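## Task

Leave the pill organiser sitting flat on its base on the table, with Tuesday's lid swung open to vertical or past it and every other lid latched closed. This must hold with nothing supported by the robot, and at the end the grippers must have released and moved away.

## Robot and tools

Robot: two six-joint arms, left_arm and right_arm, each ending in a two-finger parallel gripper. Their bases sit near x = 0, with left_arm at y = +0.333 m and right_arm at y = -0.276 m. The names are labels only and do not match the left or right of any picture.

Frames: all reported poses share one scene frame. Its origin lies on the table surface midway between the arms; +z is up, +x points out over the table, and left_arm is on the +y side. Each gripper also has its own axes: the fingers extend along its +z and close along its y. The reported end_effector_position is the spot between the finger pads, roughly 1 cm short of the tips. Reported hand positions may be a little wrong, especially at long reach.

Row layout (used by execute_actions and move): a single flat list of 14 numbers, each in [-1, 1]. The first seven belong to left_arm and the last seven to right_arm, always both, even when one arm should not move. Per arm the order is dx, dy, dz, rx, ry, rz, opening. dx to rz are an offset, not a pose: they are expressed in that gripper's own axes and counted from the gripper pose shown in the most recent result (before any result in the scene, and for the second or later call in a single reply, from where the robot stands when the call starts). A value of 1.0 equals 0.6 m of travel or 180 degrees; rx, ry, rz form one rotation vector. The opening is absolute, not an offset: +1 is fully open (0.094 m), -1 is closed.

execute_actions: argument actions, a list holding zero or one item, plus optional pictures (boolean, pictures come by default). An empty list just reports the state. An item with rows holds 1 to 15 rows and optional steps (at most 15, default 15); each step lasts 1/30 s, and the final row repeats if rows run out. Every row is measured from the same starting pose, not from the row before. An item with only steps (up to 300) is a wait that counts from the previous result, reply time included.

move: target is one 14-number row as above; speed is the path top speed in m/s, 0.002 to 0.5, default 0.25, with turning capped at twice that in rad/s. Both grippers follow straight paths that finish together, lasting 0.5 to 10 s; anything longer is cut off at 10 s. Rotation takes the shorter direction. Paths ignore obstacles and the other arm. Grippers lag, drift and may exceed speed, mostly with an almost straight arm. The opening is sent when the move begins. The result adds a move: line giving the ending (done, off_target, moving, held, fault) and the limits that acted, plus each gripper's distance from its target. If only one arm is named, the other finished fine. limits=paced means the command was clipped; limits=held means a check blocked steps, after which the arm may lurch faster than speed.

wait: seconds, 0 to 10; nothing new is sent meanwhile. zoom_image: camera (cam_head_left, cam_head_right, cam_left_wrist, cam_right_wrist) and region [x0, y0, x1, y1] in that camera's pixels, at most 504 by 504; head images are 672x504, wrist images 504x504. read_manual: optional section, only "licences"; it does not move anything. finished_scene: pass the current scene number; it is final and reports whether the goal was met. Replying without any tool call ends everything.

Motion limits: each control step, the commanded pose is clipped to within 70 mm and 16 degrees of the measured pose, and position wins over orientation if both cannot be met. After an action ends, an arm only continues to its last clipped pose, so large offsets need several calls; check the result and send the remainder. Arms tend to settle a centimetre or more low, and repeated zero offsets let them sag further. To keep an arm still, send the offset back to its wanted pose in a reply's first call and zeros afterwards, aiming higher if it still droops. Joint ranges (rad): waist -2.618 to 3.054, shoulder 0 to 3.142, elbow 0 to 3.142, wrist pitch -1.571 to 1.571, wrist yaw -1.571 to 1.571, wrist roll -2.094 to 2.094.

Result lines: the state line, left_arm: ... | right_arm: ..., gives each gripper position in metres and quat_wxyz. grip_measured is the finger opening on the command scale; the last Joint positions entry per arm is that opening in metres (readings may be off by about 1 mm). A Hand target line shows where the controller is currently driving each gripper. A pose unreachable line or HELD marks steps altered or blocked by the clearance check. FAULT lines report arm stops. MOTOR HOT appears from 75 °C; 90 °C stops that arm for 10 s, and 100 °C makes the arm drop.

Gripping: to hold something, command an opening around 0.03 below grip_measured; a smaller gap grips more gently. Pads push roughly 50 to 62 N, less on very thin parts, with a brief spike at first contact.

The simulation keeps running while a reply is being written. Loose objects may get occasional small nudges. Avoid: knocking anything off the table, letting the two arms collide or press on each other, drops, slips, slams and heavy pushes. Faster contact hits harder, and aiming further beyond a contact point presses harder. Finish with the organiser resting on its own and both grippers open and clear.

Each tool is called after ">>>" as name(argument=value, ...) on one line, values as JSON.

## Session

>>> execute_actions(actions=[])

Scene clock: 0.00 s of 4800.00 s.
left_arm: end_effector_position=(+0.2834, +0.1586, +0.1389) grip_measured=+1.000 end_effector_quat_wxyz=(+0.643, +0.294, +0.648, -0.284) | right_arm: end_effector_position=(-0.0081, +0.0648, +0.2352) grip_measured=+1.000 end_effector_quat_wxyz=(+0.075, +0.180, +0.801, +0.567)
Joint positions: left_arm=[-0.297  1.623  0.123  1.485  0.603  0.019  0.094] | right_arm=[ 1.753  0.989  0.697 -0.133  0.574  1.901  0.094]
Joint velocities: left_arm=[-0.002 -0.017  0.002  0.037  0.022 -0.081  0.   ] | right_arm=[-0.007  0.012  0.012  0.007  0.022 -0.007  0.   ]
Hand target (left_arm): +0.285, +0.158, +0.146; +0.653, +0.297, +0.638, -0.281
Hand target (right_arm): -0.007, +0.065, +0.245; +0.076, +0.182, +0.793, +0.576

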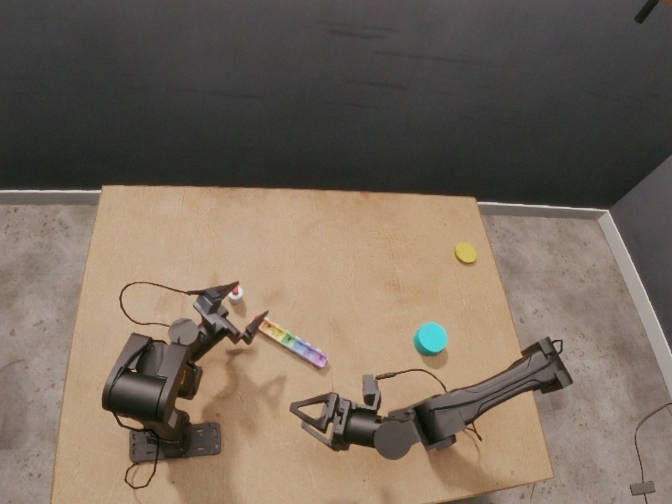

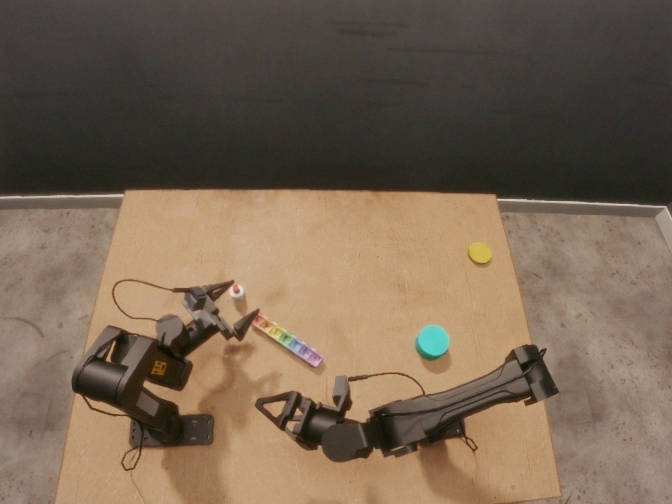

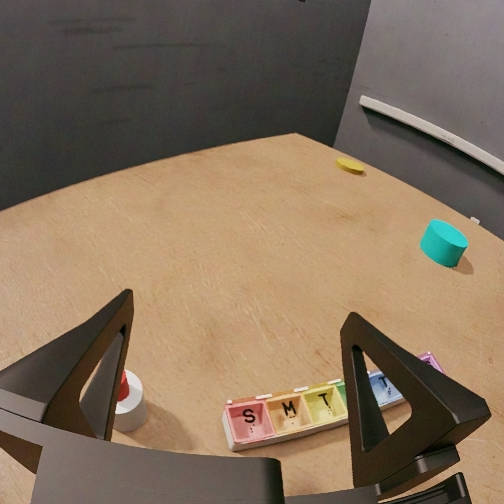

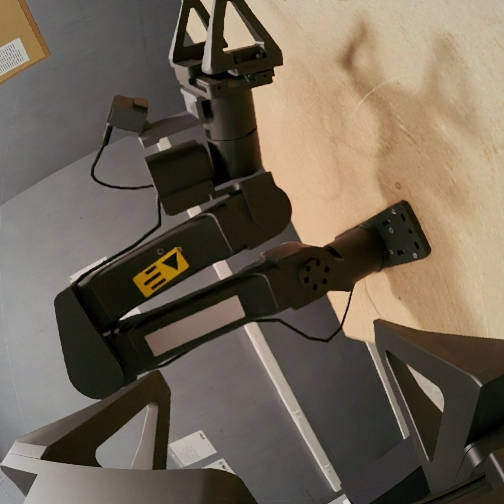

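>>> zoom_image(camera="cam_head_right", region=[220, 270, 360, 390])

>>> zoom_image(camera="cam_left_wrist", region=[200, 320, 480, 480])

Region (220, 270, 360, 390) of cam_head_right's 672x504 image, scaled by 3.600, with more detail than that image has; it fills the top 432 rows of this view, and the rest is white.

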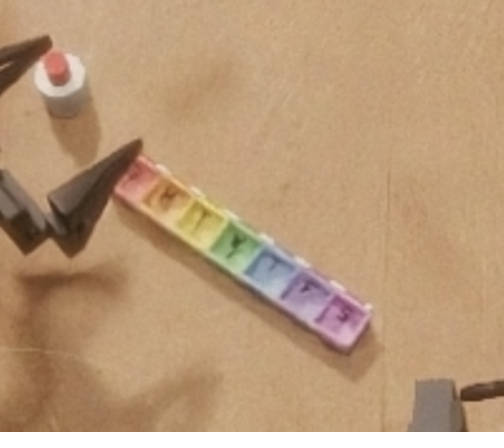

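Region (200, 320, 480, 480) of cam_left_wrist's 504x504 image, scaled by 1.800, with more detail than that image has; it fills the top 288 rows of this view, and the rest is white.

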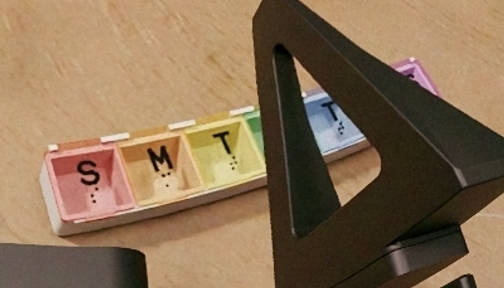

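>>> move(target=[0.08,-0.108,-0.187,-0.072,0.13,0,1,0,0,0,0,0,0,1])

Scene clock: 42.43 s of 4800.00 s.
left_arm: end_effector_position=(+0.1806, +0.1708, +0.1114) grip_measured=+1.000 end_effector_quat_wxyz=(+0.541, +0.334, +0.736, -0.233) | right_arm: end_effector_position=(-0.0081, +0.0648, +0.2352) grip_measured=+1.000 end_effector_quat_wxyz=(+0.075, +0.181, +0.800, +0.567)
Joint positions: left_arm=[-0.512  0.301  0.028 -0.059  0.36   0.14   0.094] | right_arm=[ 1.753  0.989  0.697 -0.133  0.574  1.904  0.094]
Joint velocities: left_arm=[-0.002  0.007 -0.002 -0.051  0.051 -0.066  0.   ] | right_arm=[-0.012 -0.002  0.002  0.022 -0.022 -0.037  0.   ]
Hand target (left_arm): +0.182, +0.171, +0.112; +0.542, +0.333, +0.736, -0.232
Hand target (right_arm): -0.008, +0.065, +0.235; +0.075, +0.180, +0.801, +0.567
Off the commanded pose (left_arm): 0.041 m, 14 deg.
Off the commanded pose (right_arm): 0.000 m, 0 deg.
After step 90, 37.70 s passed at rest.
move: held (left_arm); limits=paced,held; held on 7 of 52 steps (left_arm), including the last (left_arm)
pose unreachable (left arm): on one or more control steps of this call this arm could not follow its commanded pose, so it was not sent that pose on those steps. On the call's last step it was still not sent that pose. It may still have moved: this result reports where it is.
cause: the commanded pose would bring two parts of the arm too close to each other (its upper arm (the part past joint 2) and its wrist (the part past joint 5), with joints 3 (elbow) to 5 (wrist yaw) between them).
camera_calibration (this result's frames):
cam_left_wrist: T_world_to_cam=[[-0.723759, -0.667237, 0.175977, 0.222477], [-0.612972, 0.504534, -0.608038, 0.126188], [0.316919, -0.547942, -0.774158, 0.25439], [0, 0, 0, 1]] pos_world=[0.157748, 0.224169, 0.234514]
cam_right_wrist: T_world_to_cam=[[-0.450521, -0.169334, -0.87656, 0.217899], [-0.89194, 0.127601, 0.433776, -0.0695093], [0.0383971, 0.977263, -0.208523, 0.102913], [0, 0, 0, 1]] pos_world=[0.0322186, -0.0548054, 0.242613]

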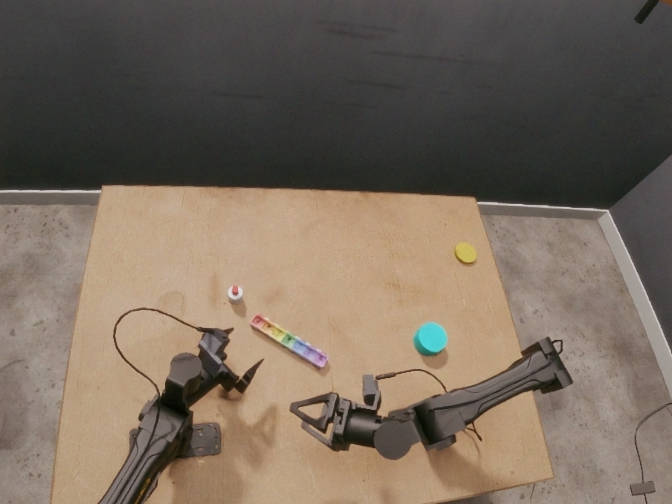

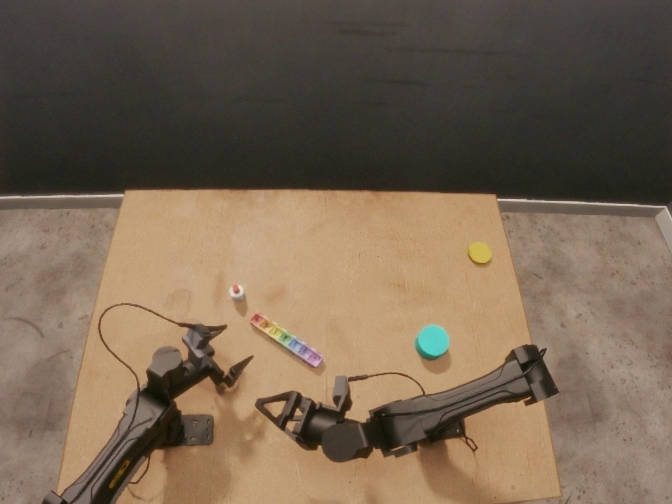

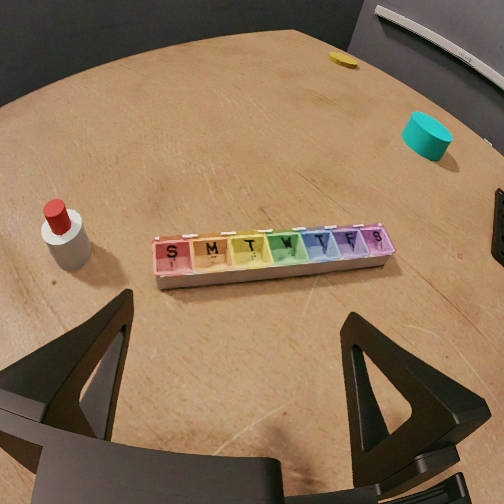

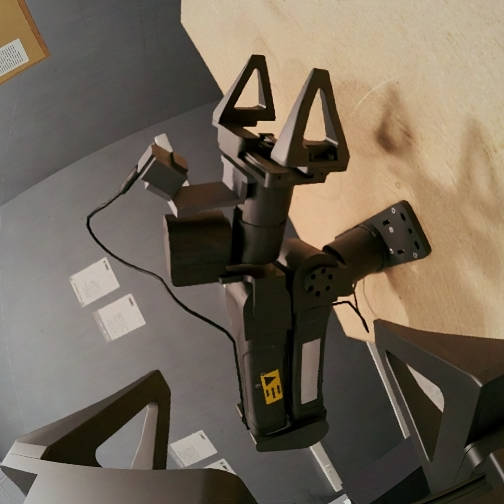

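>>> zoom_image(camera="cam_left_wrist", region=[140, 210, 410, 300])

Region (140, 210, 410, 300) of cam_left_wrist's 504x504 image, scaled by 1.867, with more detail than that image has.

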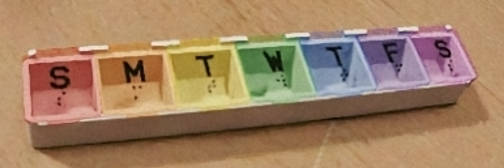

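>>> zoom_image(camera="cam_left_wrist", region=[190, 220, 310, 290])

Region (190, 220, 310, 290) of cam_left_wrist's 504x504 image, scaled by 4.200, with more detail than that image has; it fills the top 294 rows of this view, and the rest is white.

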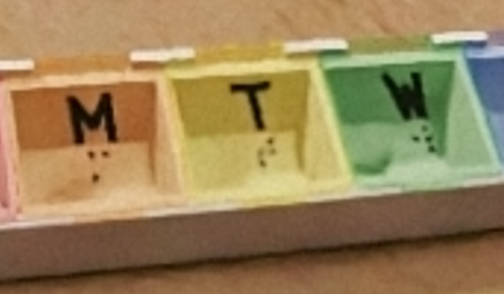

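>>> move(target=[0,0,0,0,0,0,1,-0.302,-0.18,-0.005,0.184,0.065,-0.465,1])

Scene clock: 80.37 s of 4800.00 s.
left_arm: end_effector_position=(+0.1803, +0.1709, +0.1102) grip_measured=+1.000 end_effector_quat_wxyz=(+0.539, +0.334, +0.737, -0.233) | right_arm: end_effector_position=(+0.1284, -0.0321, +0.1230) grip_measured=+1.000 end_effector_quat_wxyz=(+0.299, -0.432, +0.834, +0.169)
Joint positions: left_arm=[-0.512  0.301  0.028 -0.064  0.36   0.14   0.094] | right_arm=[ 0.983  0.976  0.64  -0.535  0.046  0.091  0.094]
Joint velocities: left_arm=[-0.017  0.007 -0.022  0.081 -0.037  0.007  0.   ] | right_arm=[-0.002 -0.002 -0.007 -0.037 -0.051 -0.022  0.   ]
Hand target (left_arm): +0.181, +0.171, +0.111; +0.541, +0.334, +0.736, -0.233
Hand target (right_arm): +0.132, -0.036, +0.118; +0.301, -0.431, +0.836, +0.158
Off the commanded pose (left_arm): 0.001 m, 0 deg.
Off the commanded pose (right_arm): 0.010 m, 1 deg.
After step 90, 31.17 s passed at rest.
move: done
camera_calibration (this result's frames):
cam_left_wrist: T_world_to_cam=[[-0.722971, -0.667621, 0.177752, 0.222261], [-0.615674, 0.50585, -0.604202, 0.125053], [0.313462, -0.546258, -0.776752, 0.254354], [0, 0, 0, 1]] pos_world=[0.15795, 0.224071, 0.23362]
cam_right_wrist: T_world_to_cam=[[0.668769, -0.713968, -0.207359, -0.0788581], [-0.735022, -0.593005, -0.328768, 0.163757], [0.111765, 0.372283, -0.921365, 0.227818], [0, 0, 0, 1]] pos_world=[0.14764, -0.0440066, 0.24739]

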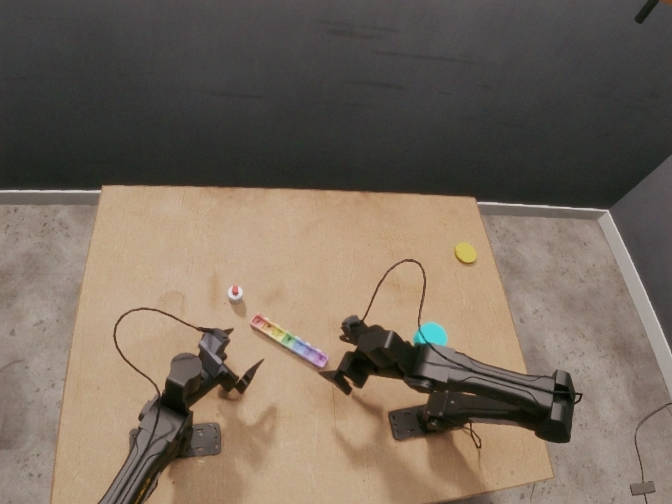

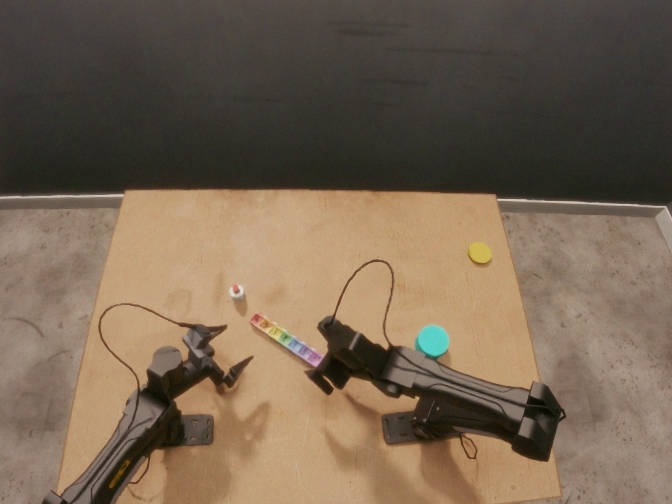

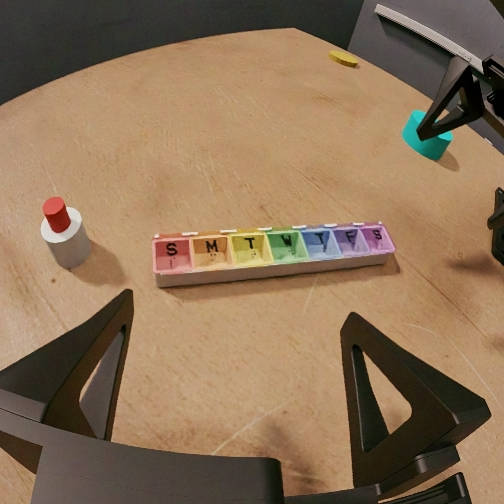

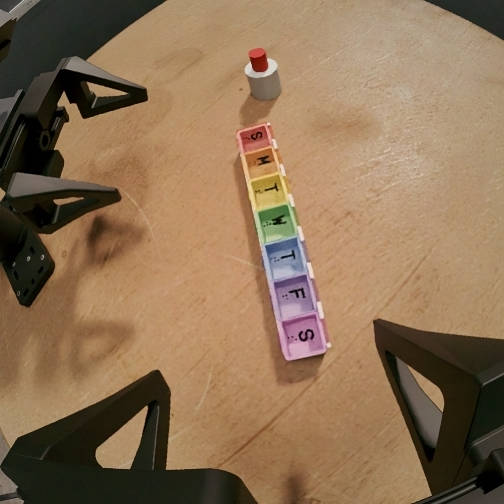

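>>> move(target=[0,0,0,0,0,0,1,0.073,-0.027,0.08,0,0,0,1])

>>> zoom_image(camera="cam_right_wrist", region=[180, 150, 380, 350])

Scene clock: 95.10 s of 4800.00 s.
left_arm: end_effector_position=(+0.1800, +0.1711, +0.1092) grip_measured=+1.000 end_effector_quat_wxyz=(+0.538, +0.334, +0.738, -0.233) | right_arm: end_effector_position=(+0.1360, -0.0450, +0.0566) grip_measured=+1.000 end_effector_quat_wxyz=(+0.290, -0.433, +0.838, +0.161)
Joint positions: left_arm=[-0.512  0.301  0.028 -0.068  0.36   0.14   0.094] | right_arm=[ 0.909  1.046  0.412 -0.261  0.005  0.035  0.094]
Joint velocities: left_arm=[-0.002 -0.007  0.002  0.007  0.007  0.037  0.   ] | right_arm=[-0.012 -0.007 -0.007  0.007  0.007  0.022  0.   ]
Hand target (left_arm): +0.180, +0.171, +0.110; +0.540, +0.334, +0.737, -0.233
Hand target (right_arm): +0.139, -0.041, +0.058; +0.298, -0.432, +0.834, +0.169
Off the commanded pose (left_arm): 0.001 m, 0 deg.
Off the commanded pose (right_arm): 0.004 m, 1 deg.
After step 90, 10.63 s passed at rest.
move: done
camera_calibration (this result's frames):
cam_left_wrist: T_world_to_cam=[[-0.722236, -0.667979, 0.179387, 0.222064], [-0.618153, 0.507058, -0.600648, 0.124005], [0.31026, -0.544699, -0.779129, 0.254317], [0, 0, 0, 1]] pos_world=[0.158133, 0.223982, 0.232794]
cam_right_wrist: T_world_to_cam=[[0.663645, -0.721511, -0.197474, -0.107203], [-0.740705, -0.596926, -0.308278, 0.139298], [0.104548, 0.350857, -0.930574, 0.171066], [0, 0, 0, 1]] pos_world=[0.156439, -0.0542172, 0.180963]

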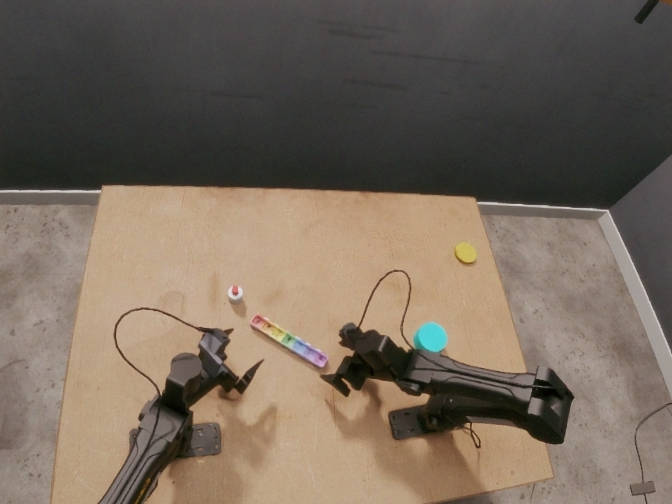

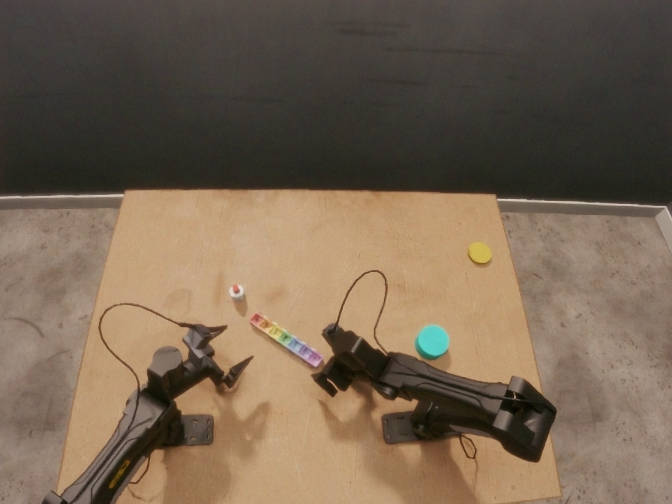

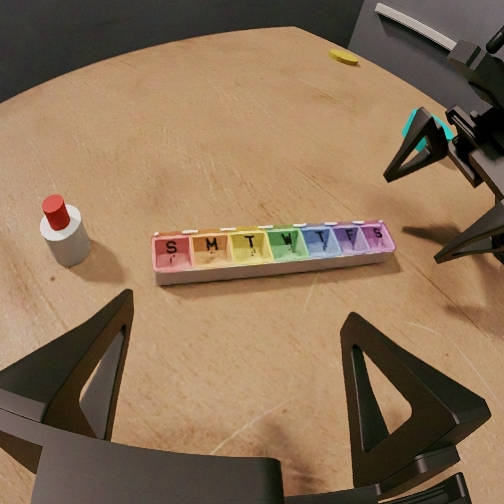

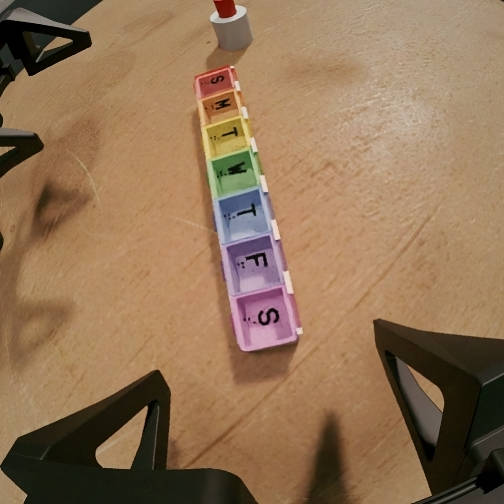

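Region (180, 150, 380, 350) of cam_right_wrist's 504x504 image, scaled by 2.520, with more detail than that image has.

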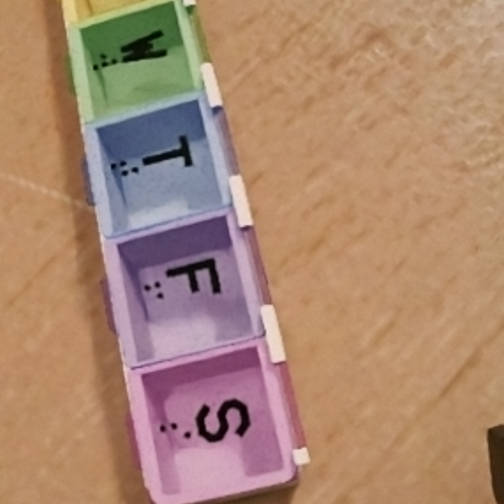

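>>> move(target=[0,0,0,0,0,0,1,-0.069,-0.005,0.14,0,0,0,1], speed=0.15)

Scene clock: 115.60 s of 4800.00 s.
left_arm: end_effector_position=(+0.1796, +0.1713, +0.1081) grip_measured=+1.000 end_effector_quat_wxyz=(+0.536, +0.334, +0.740, -0.233) | right_arm: end_effector_position=(+0.1789, +0.0151, +0.0135) grip_measured=+1.000 end_effector_quat_wxyz=(+0.282, -0.436, +0.841, +0.153)
Joint positions: left_arm=[-0.512  0.301  0.028 -0.073  0.36   0.14   0.094] | right_arm=[0.901 1.549 0.56  0.072 0.004 0.023 0.094]
Joint velocities: left_arm=[-0.002 -0.017  0.017 -0.051 -0.022 -0.051  0.   ] | right_arm=[-0.012  0.002 -0.007 -0.007 -0.066  0.007  0.   ]
Hand target (left_arm): +0.180, +0.171, +0.109; +0.538, +0.334, +0.738, -0.233
Hand target (right_arm): +0.186, +0.023, +0.020; +0.290, -0.433, +0.838, +0.161
Off the commanded pose (left_arm): 0.001 m, 0 deg.
Off the commanded pose (right_arm): 0.012 m, 1 deg.
After step 90, 16.33 s passed at rest.
move: off_target (right_arm)
camera_calibration (this result's frames):
cam_left_wrist: T_world_to_cam=[[-0.721432, -0.66837, 0.181154, 0.221853], [-0.620823, 0.508358, -0.596784, 0.12287], [0.306781, -0.543004, -0.781685, 0.254271], [0, 0, 0, 1]] pos_world=[0.158327, 0.223888, 0.231897]
cam_right_wrist: T_world_to_cam=[[0.663016, -0.725219, -0.185653, -0.100788], [-0.742217, -0.60449, -0.28932, 0.193835], [0.0975947, 0.329619, -0.939056, 0.107152], [0, 0, 0, 1]] pos_world=[0.200233, 0.00875864, 0.137991]

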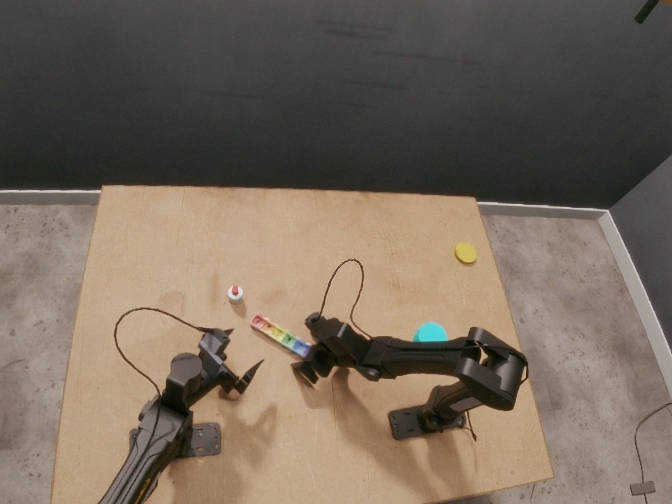

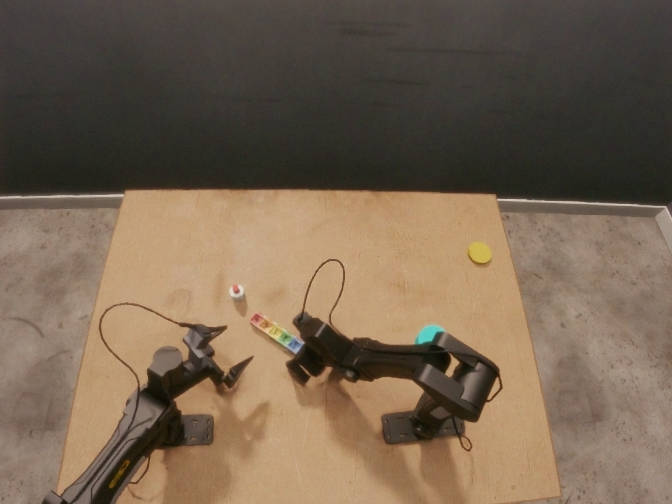

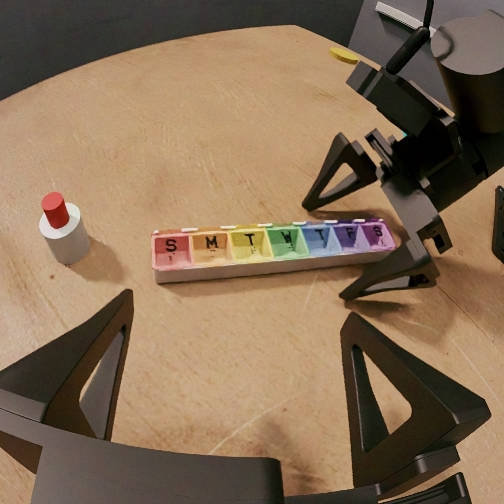

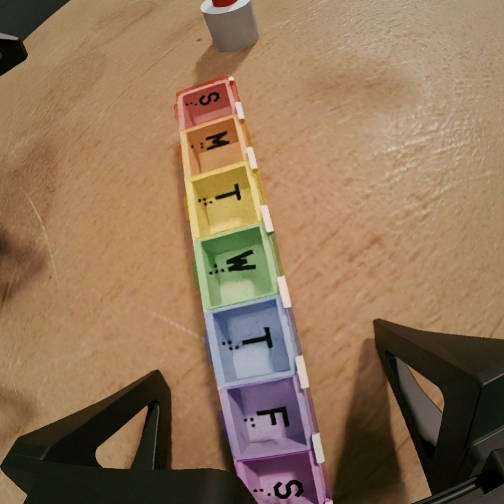

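>>> move(target=[0,0,0,0,0,0,1,-0.008,0.008,0.01,0,0,0,1], speed=0.1)

>>> move(target=[0,0,0,0,0,0,1,0,0,0,0,0,0,-0.45])

Scene clock: 134.03 s of 4800.00 s.
left_arm: end_effector_position=(+0.1792, +0.1714, +0.1070) grip_measured=+1.000 end_effector_quat_wxyz=(+0.534, +0.334, +0.741, -0.233) | right_arm: end_effector_position=(+0.1803, +0.0178, +0.0126) grip_measured=+1.000 end_effector_quat_wxyz=(+0.289, -0.437, +0.839, +0.149)
Joint positions: left_arm=[-0.512  0.301  0.028 -0.078  0.36   0.14   0.094] | right_arm=[0.911 1.562 0.56  0.094 0.022 0.025 0.094]
Joint velocities: left_arm=[ 0.012 -0.007 -0.017  0.051 -0.11  -0.007  0.   ] | right_arm=[ 0.007 -0.007  0.022 -0.007 -0.081  0.007  0.   ]
Hand target (left_arm): +0.180, +0.171, +0.108; +0.536, +0.334, +0.740, -0.233
Hand target (right_arm): +0.179, +0.024, +0.012; +0.283, -0.436, +0.840, +0.153
Off the commanded pose (left_arm): 0.001 m, 0 deg.
Off the commanded pose (right_arm): 0.006 m, 1 deg.
After step 90, 14.73 s passed at rest.
move: done
camera_calibration (this result's frames):
cam_left_wrist: T_world_to_cam=[[-0.720621, -0.668765, 0.182917, 0.221643], [-0.623475, 0.50965, -0.592905, 0.121735], [0.30329, -0.541303, -0.784223, 0.25422], [0, 0, 0, 1]] pos_world=[0.158517, 0.223795, 0.231]
cam_right_wrist: T_world_to_cam=[[0.664412, -0.726469, -0.1755, -0.10026], [-0.738753, -0.60284, -0.301376, 0.195683], [0.113142, 0.329889, -0.937215, 0.102458], [0, 0, 0, 1]] pos_world=[0.199583, 0.0113298, 0.137404]

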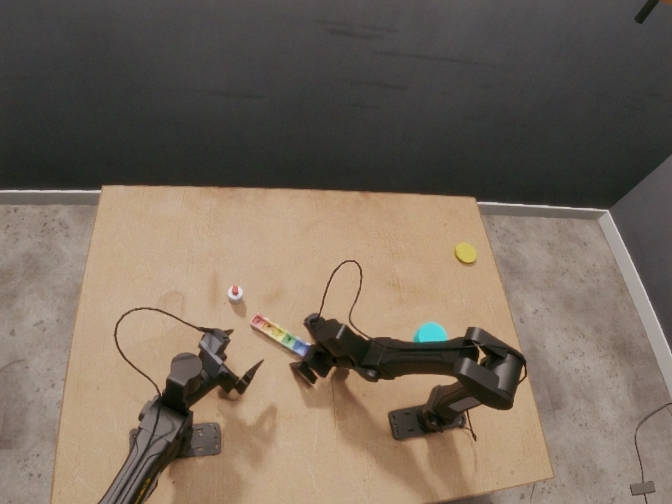

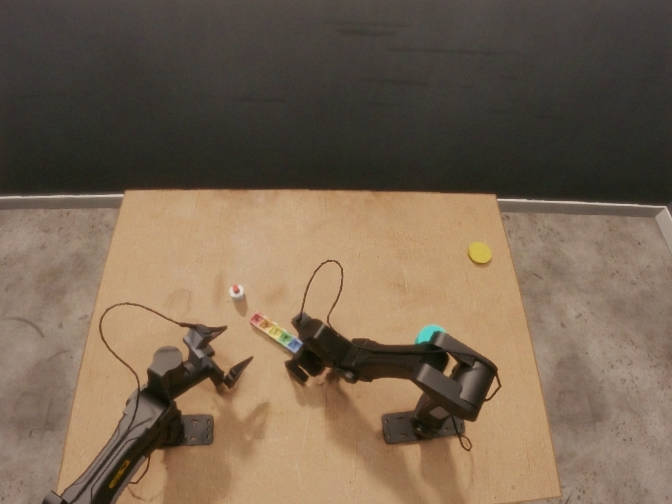

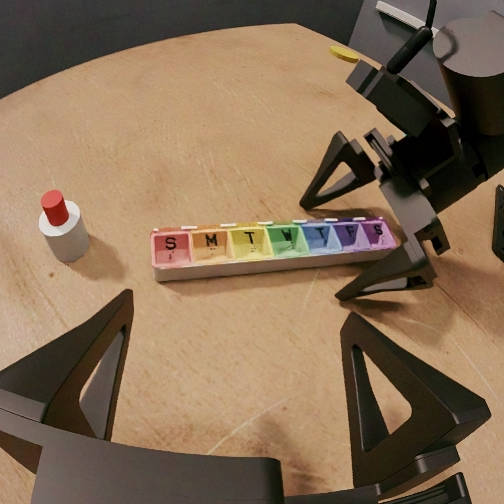

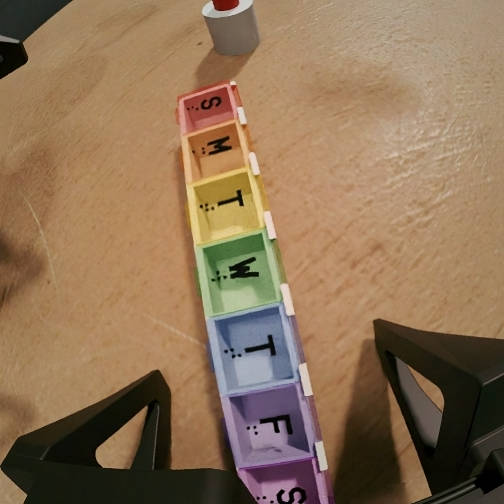

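Scene clock: 134.53 s of 4800.00 s.
left_arm: end_effector_position=(+0.1789, +0.1716, +0.1060) grip_measured=+1.000 end_effector_quat_wxyz=(+0.532, +0.334, +0.743, -0.233) | right_arm: end_effector_position=(+0.1807, +0.0180, +0.0130) grip_measured=-0.322 end_effector_quat_wxyz=(+0.290, -0.436, +0.839, +0.149)
Joint positions: left_arm=[-0.512  0.301  0.028 -0.083  0.36   0.14   0.094] | right_arm=[0.911 1.562 0.56  0.096 0.023 0.025 0.032]
Joint velocities: left_arm=[-0.017 -0.012 -0.022  0.007 -0.022  0.007  0.   ] | right_arm=[ 0.002 -0.012 -0.007 -0.007  0.007  0.037 -0.001]
Hand target (left_arm): +0.179, +0.171, +0.107; +0.534, +0.334, +0.741, -0.233
Hand target (right_arm): +0.180, +0.018, +0.013; +0.289, -0.436, +0.839, +0.149
Off the commanded pose (left_arm): 0.001 m, 0 deg.
Off the commanded pose (right_arm): 0.001 m, 0 deg.
move: done
camera_calibration (this result's frames):
cam_left_wrist: T_world_to_cam=[[-0.719865, -0.669134, 0.18454, 0.221451], [-0.625907, 0.510835, -0.589311, 0.120687], [0.300058, -0.539729, -0.786548, 0.254168], [0, 0, 0, 1]] pos_world=[0.158689, 0.223711, 0.230171]
cam_right_wrist: T_world_to_cam=[[0.664124, -0.726873, -0.174914, -0.100297], [-0.738636, -0.601765, -0.303802, 0.196263], [0.115569, 0.33096, -0.936541, 0.102197], [0, 0, 0, 1]] pos_world=[0.199766, 0.0113782, 0.137794]

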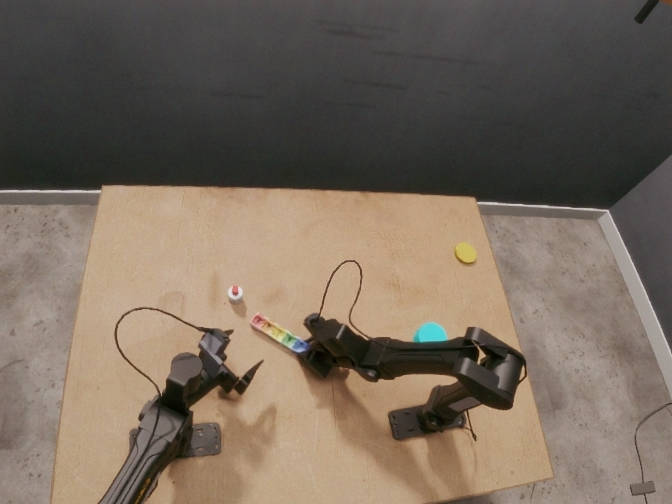

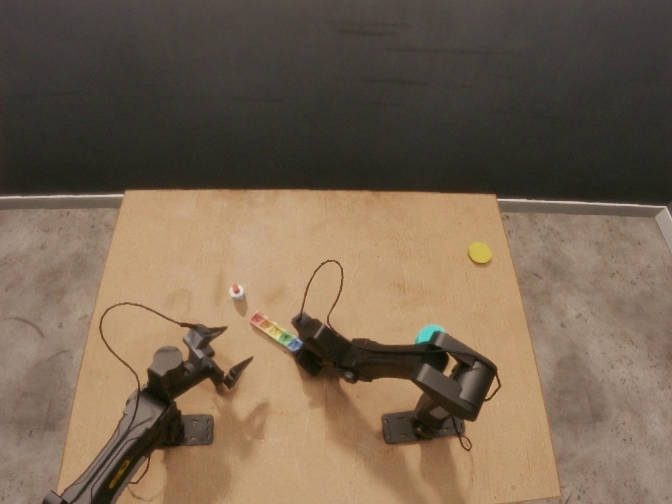

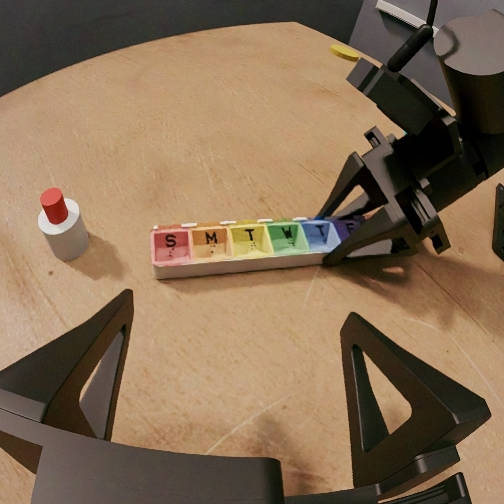

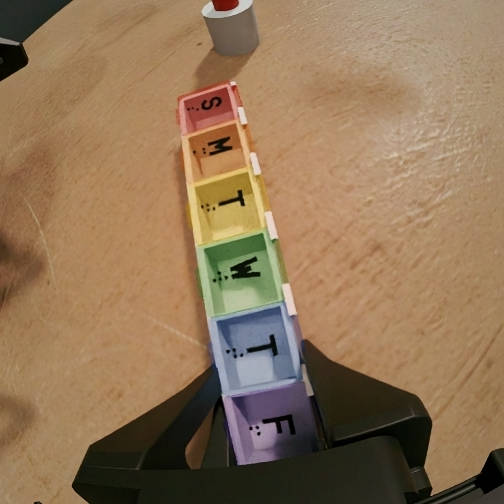

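>>> move(target=[0,0,0,0,0,0,-1,-0.008,-0.167,-0.01,0,0,0,-0.42], speed=0.12)

Scene clock: 149.03 s of 4800.00 s.
left_arm: end_effector_position=(+0.1785, +0.1718, +0.1049) grip_measured=-0.996 end_effector_quat_wxyz=(+0.530, +0.334, +0.744, -0.233) | right_arm: end_effector_position=(+0.2559, -0.0435, +0.0134) grip_measured=-0.322 end_effector_quat_wxyz=(+0.288, -0.430, +0.843, +0.144)
Joint positions: left_arm=[-0.512  0.301  0.028 -0.088  0.36   0.14   0.   ] | right_arm=[ 0.526  1.593  0.608  0.043 -0.198 -0.272  0.032]
Joint velocities: left_arm=[-0.027 -0.012 -0.007 -0.022  0.022  0.007 -0.   ] | right_arm=[-0.007  0.012  0.002 -0.007 -0.051  0.022  0.   ]
Hand target (left_arm): +0.179, +0.172, +0.106; +0.532, +0.334, +0.743, -0.233
Hand target (right_arm): +0.261, -0.038, +0.021; +0.289, -0.436, +0.839, +0.151
Off the commanded pose (left_arm): 0.001 m, 0 deg.
Off the commanded pose (right_arm): 0.011 m, 1 deg.
After step 90, 10.17 s passed at rest.
move: off_target (right_arm)
camera_calibration (this result's frames):
cam_left_wrist: T_world_to_cam=[[-0.719038, -0.669536, 0.186294, 0.221246], [-0.628526, 0.512111, -0.585404, 0.119552], [0.296546, -0.538018, -0.789048, 0.254106], [0, 0, 0, 1]] pos_world=[0.158871, 0.223622, 0.229271]
cam_right_wrist: T_world_to_cam=[[0.651881, -0.738744, -0.171196, -0.192321], [-0.749299, -0.592777, -0.29524, 0.217915], [0.116626, 0.320739, -0.93996, 0.113624], [0, 0, 0, 1]] pos_world=[0.275403, -0.0493449, 0.138215]

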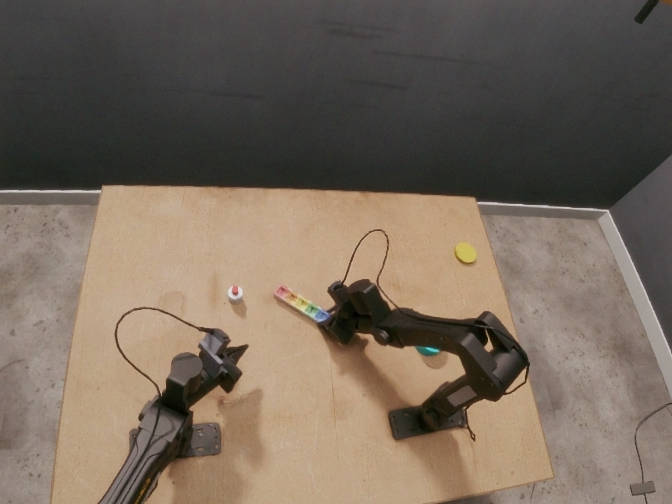

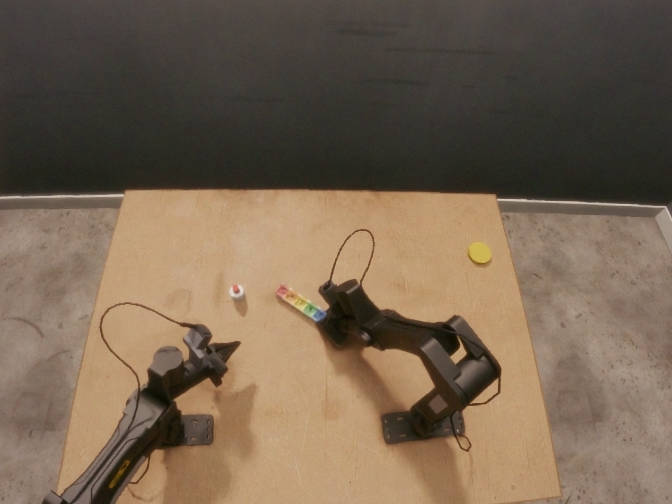

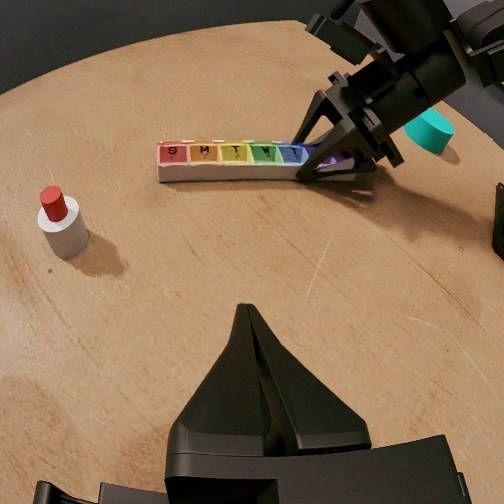

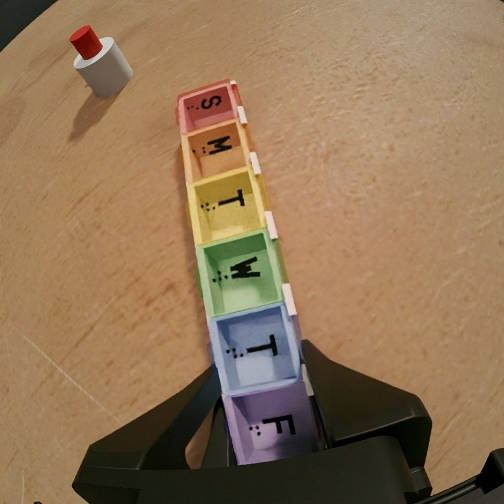

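>>> move(target=[0.002,-0.03,0.224,-0.06,0.112,-0.038,-1,0,0,0,0,0,0,-0.42])

Scene clock: 156.60 s of 4800.00 s.
left_arm: end_effector_position=(+0.2425, +0.0761, +0.0404) grip_measured=-0.996 end_effector_quat_wxyz=(+0.384, +0.277, +0.872, -0.124) | right_arm: end_effector_position=(+0.2557, -0.0433, +0.0135) grip_measured=-0.322 end_effector_quat_wxyz=(+0.288, -0.432, +0.843, +0.145)
Joint positions: left_arm=[-0.95   1.488  0.493  0.237 -0.199 -0.191  0.   ] | right_arm=[ 0.526  1.593  0.608  0.043 -0.2   -0.274  0.032]
Joint velocities: left_arm=[-0.002 -0.002 -0.007 -0.022 -0.022 -0.125 -0.   ] | right_arm=[ 0.002 -0.007 -0.002 -0.051 -0.007  0.007  0.001]
Hand target (left_arm): +0.251, +0.064, +0.054; +0.405, +0.270, +0.863, -0.134
Hand target (right_arm): +0.256, -0.043, +0.014; +0.288, -0.431, +0.843, +0.144
Off the commanded pose (left_arm): 0.023 m, 3 deg.
Off the commanded pose (right_arm): 0.000 m, 0 deg.
After step 90, 3.07 s passed at rest.
move: off_target (left_arm)
camera_calibration (this result's frames):
cam_left_wrist: T_world_to_cam=[[-0.491471, -0.853007, 0.175601, 0.174398], [-0.863823, 0.451828, -0.222847, 0.217973], [0.110749, -0.261211, -0.958907, 0.163643], [0, 0, 0, 1]] pos_world=[0.255878, 0.0930218, 0.174868]
cam_right_wrist: T_world_to_cam=[[0.653901, -0.736978, -0.171104, -0.192487], [-0.747657, -0.594816, -0.295302, 0.217401], [0.115856, 0.321025, -0.939957, 0.113848], [0, 0, 0, 1]] pos_world=[0.275218, -0.0490934, 0.138276]

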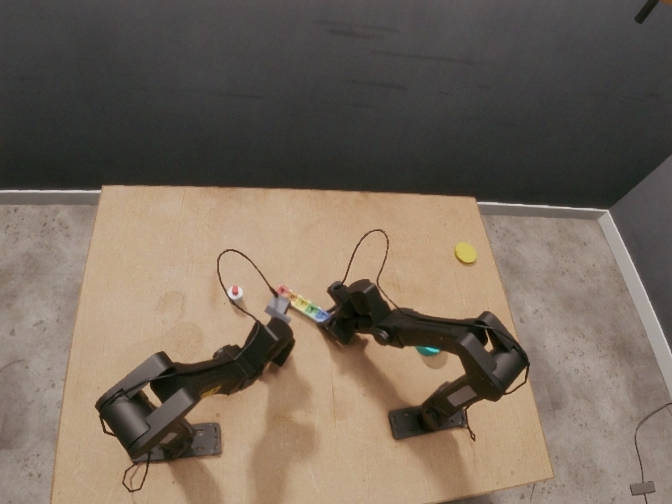

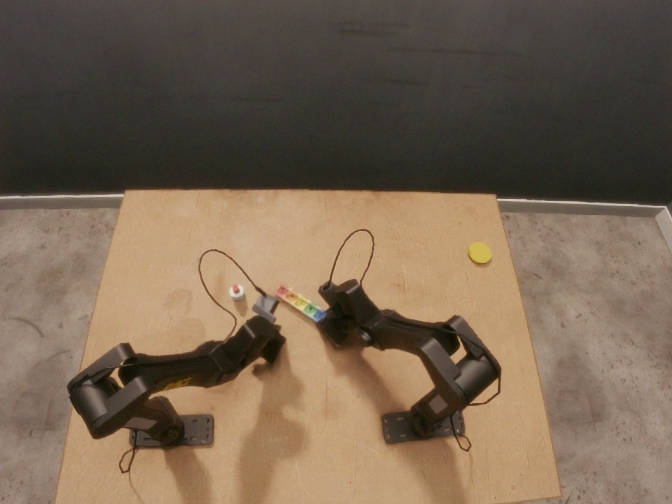

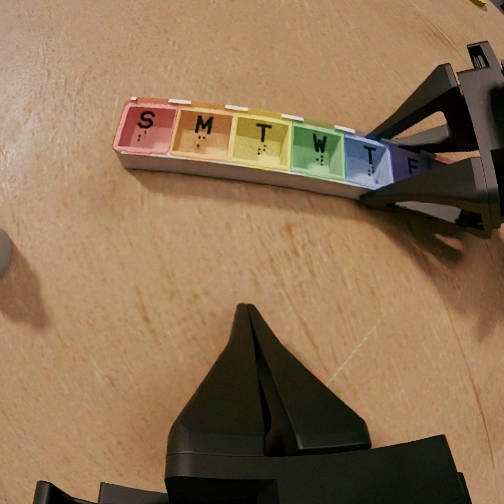

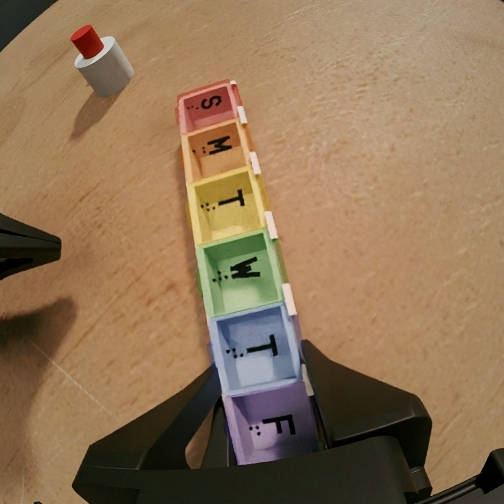

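>>> zoom_image(camera="cam_right_wrist", region=[0, 170, 220, 320])

Region (0, 170, 220, 320) of cam_right_wrist's 504x504 image, scaled by 2.291, with more detail than that image has; it fills the top 344 rows of this view, and the rest is white.

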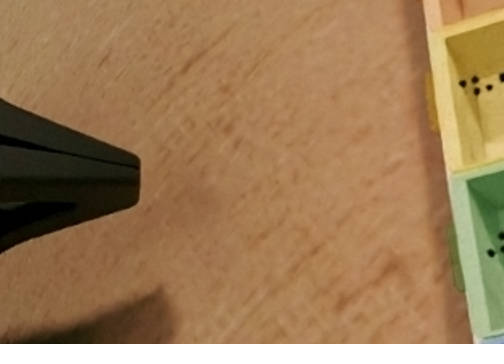

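>>> move(target=[-0.035,-0.005,0.088,0,0,0,-1,0,0,0,0,0,0,-0.42], speed=0.1)

Scene clock: 180.13 s of 4800.00 s.
left_arm: end_effector_position=(+0.2773, +0.0479, +0.0176) grip_measured=-0.996 end_effector_quat_wxyz=(+0.382, +0.277, +0.873, -0.122) | right_arm: end_effector_position=(+0.2557, -0.0433, +0.0135) grip_measured=-0.322 end_effector_quat_wxyz=(+0.288, -0.432, +0.843, +0.145)
Joint positions: left_arm=[-0.918  1.736  0.631  0.344 -0.178 -0.168  0.   ] | right_arm=[ 0.526  1.593  0.608  0.043 -0.2   -0.274  0.032]
Joint velocities: left_arm=[ 0.012 -0.002  0.012  0.037  0.066 -0.037  0.   ] | right_arm=[ 0.002 -0.012 -0.017  0.007 -0.11  -0.081 -0.   ]
Hand target (left_arm): +0.284, +0.044, +0.019; +0.384, +0.277, +0.872, -0.124
Hand target (right_arm): +0.256, -0.043, +0.014; +0.288, -0.432, +0.843, +0.145
Off the commanded pose (left_arm): 0.009 m, 0 deg.
Off the commanded pose (right_arm): 0.000 m, 0 deg.
After step 90, 19.60 s passed at rest.
move: done
camera_calibration (this result's frames):
cam_left_wrist: T_world_to_cam=[[-0.490167, -0.854649, 0.171206, 0.171252], [-0.864887, 0.452519, -0.217247, 0.255861], [0.108196, -0.254561, -0.960985, 0.130959], [0, 0, 0, 1]] pos_world=[0.291064, 0.0639152, 0.152116]
cam_right_wrist: T_world_to_cam=[[0.653901, -0.736978, -0.171104, -0.192487], [-0.747657, -0.594816, -0.295302, 0.217401], [0.115856, 0.321025, -0.939957, 0.113848], [0, 0, 0, 1]] pos_world=[0.275218, -0.0490934, 0.138276]

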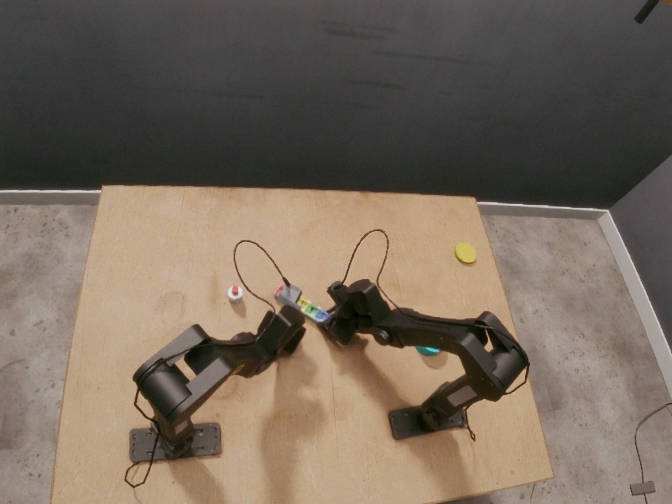

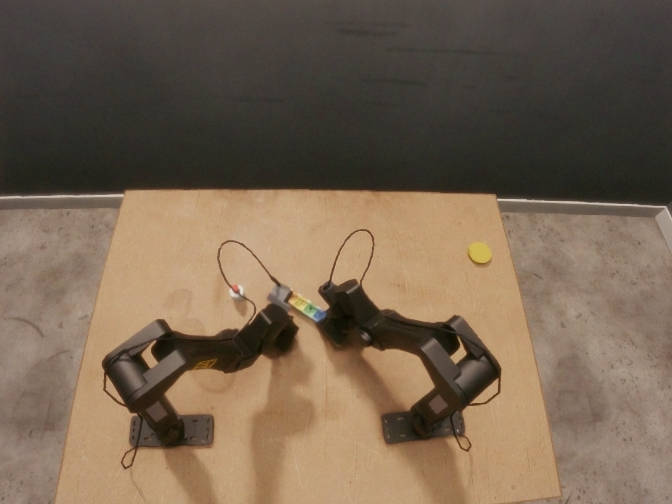

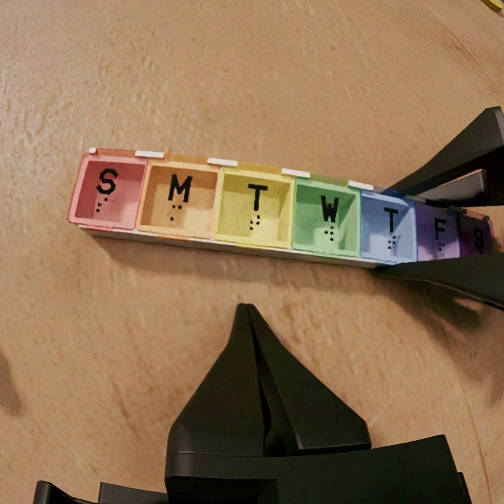

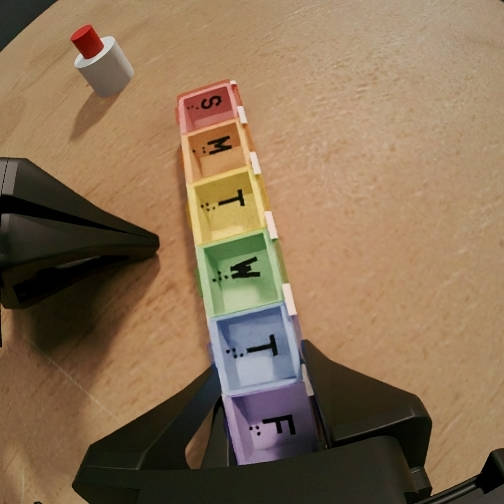

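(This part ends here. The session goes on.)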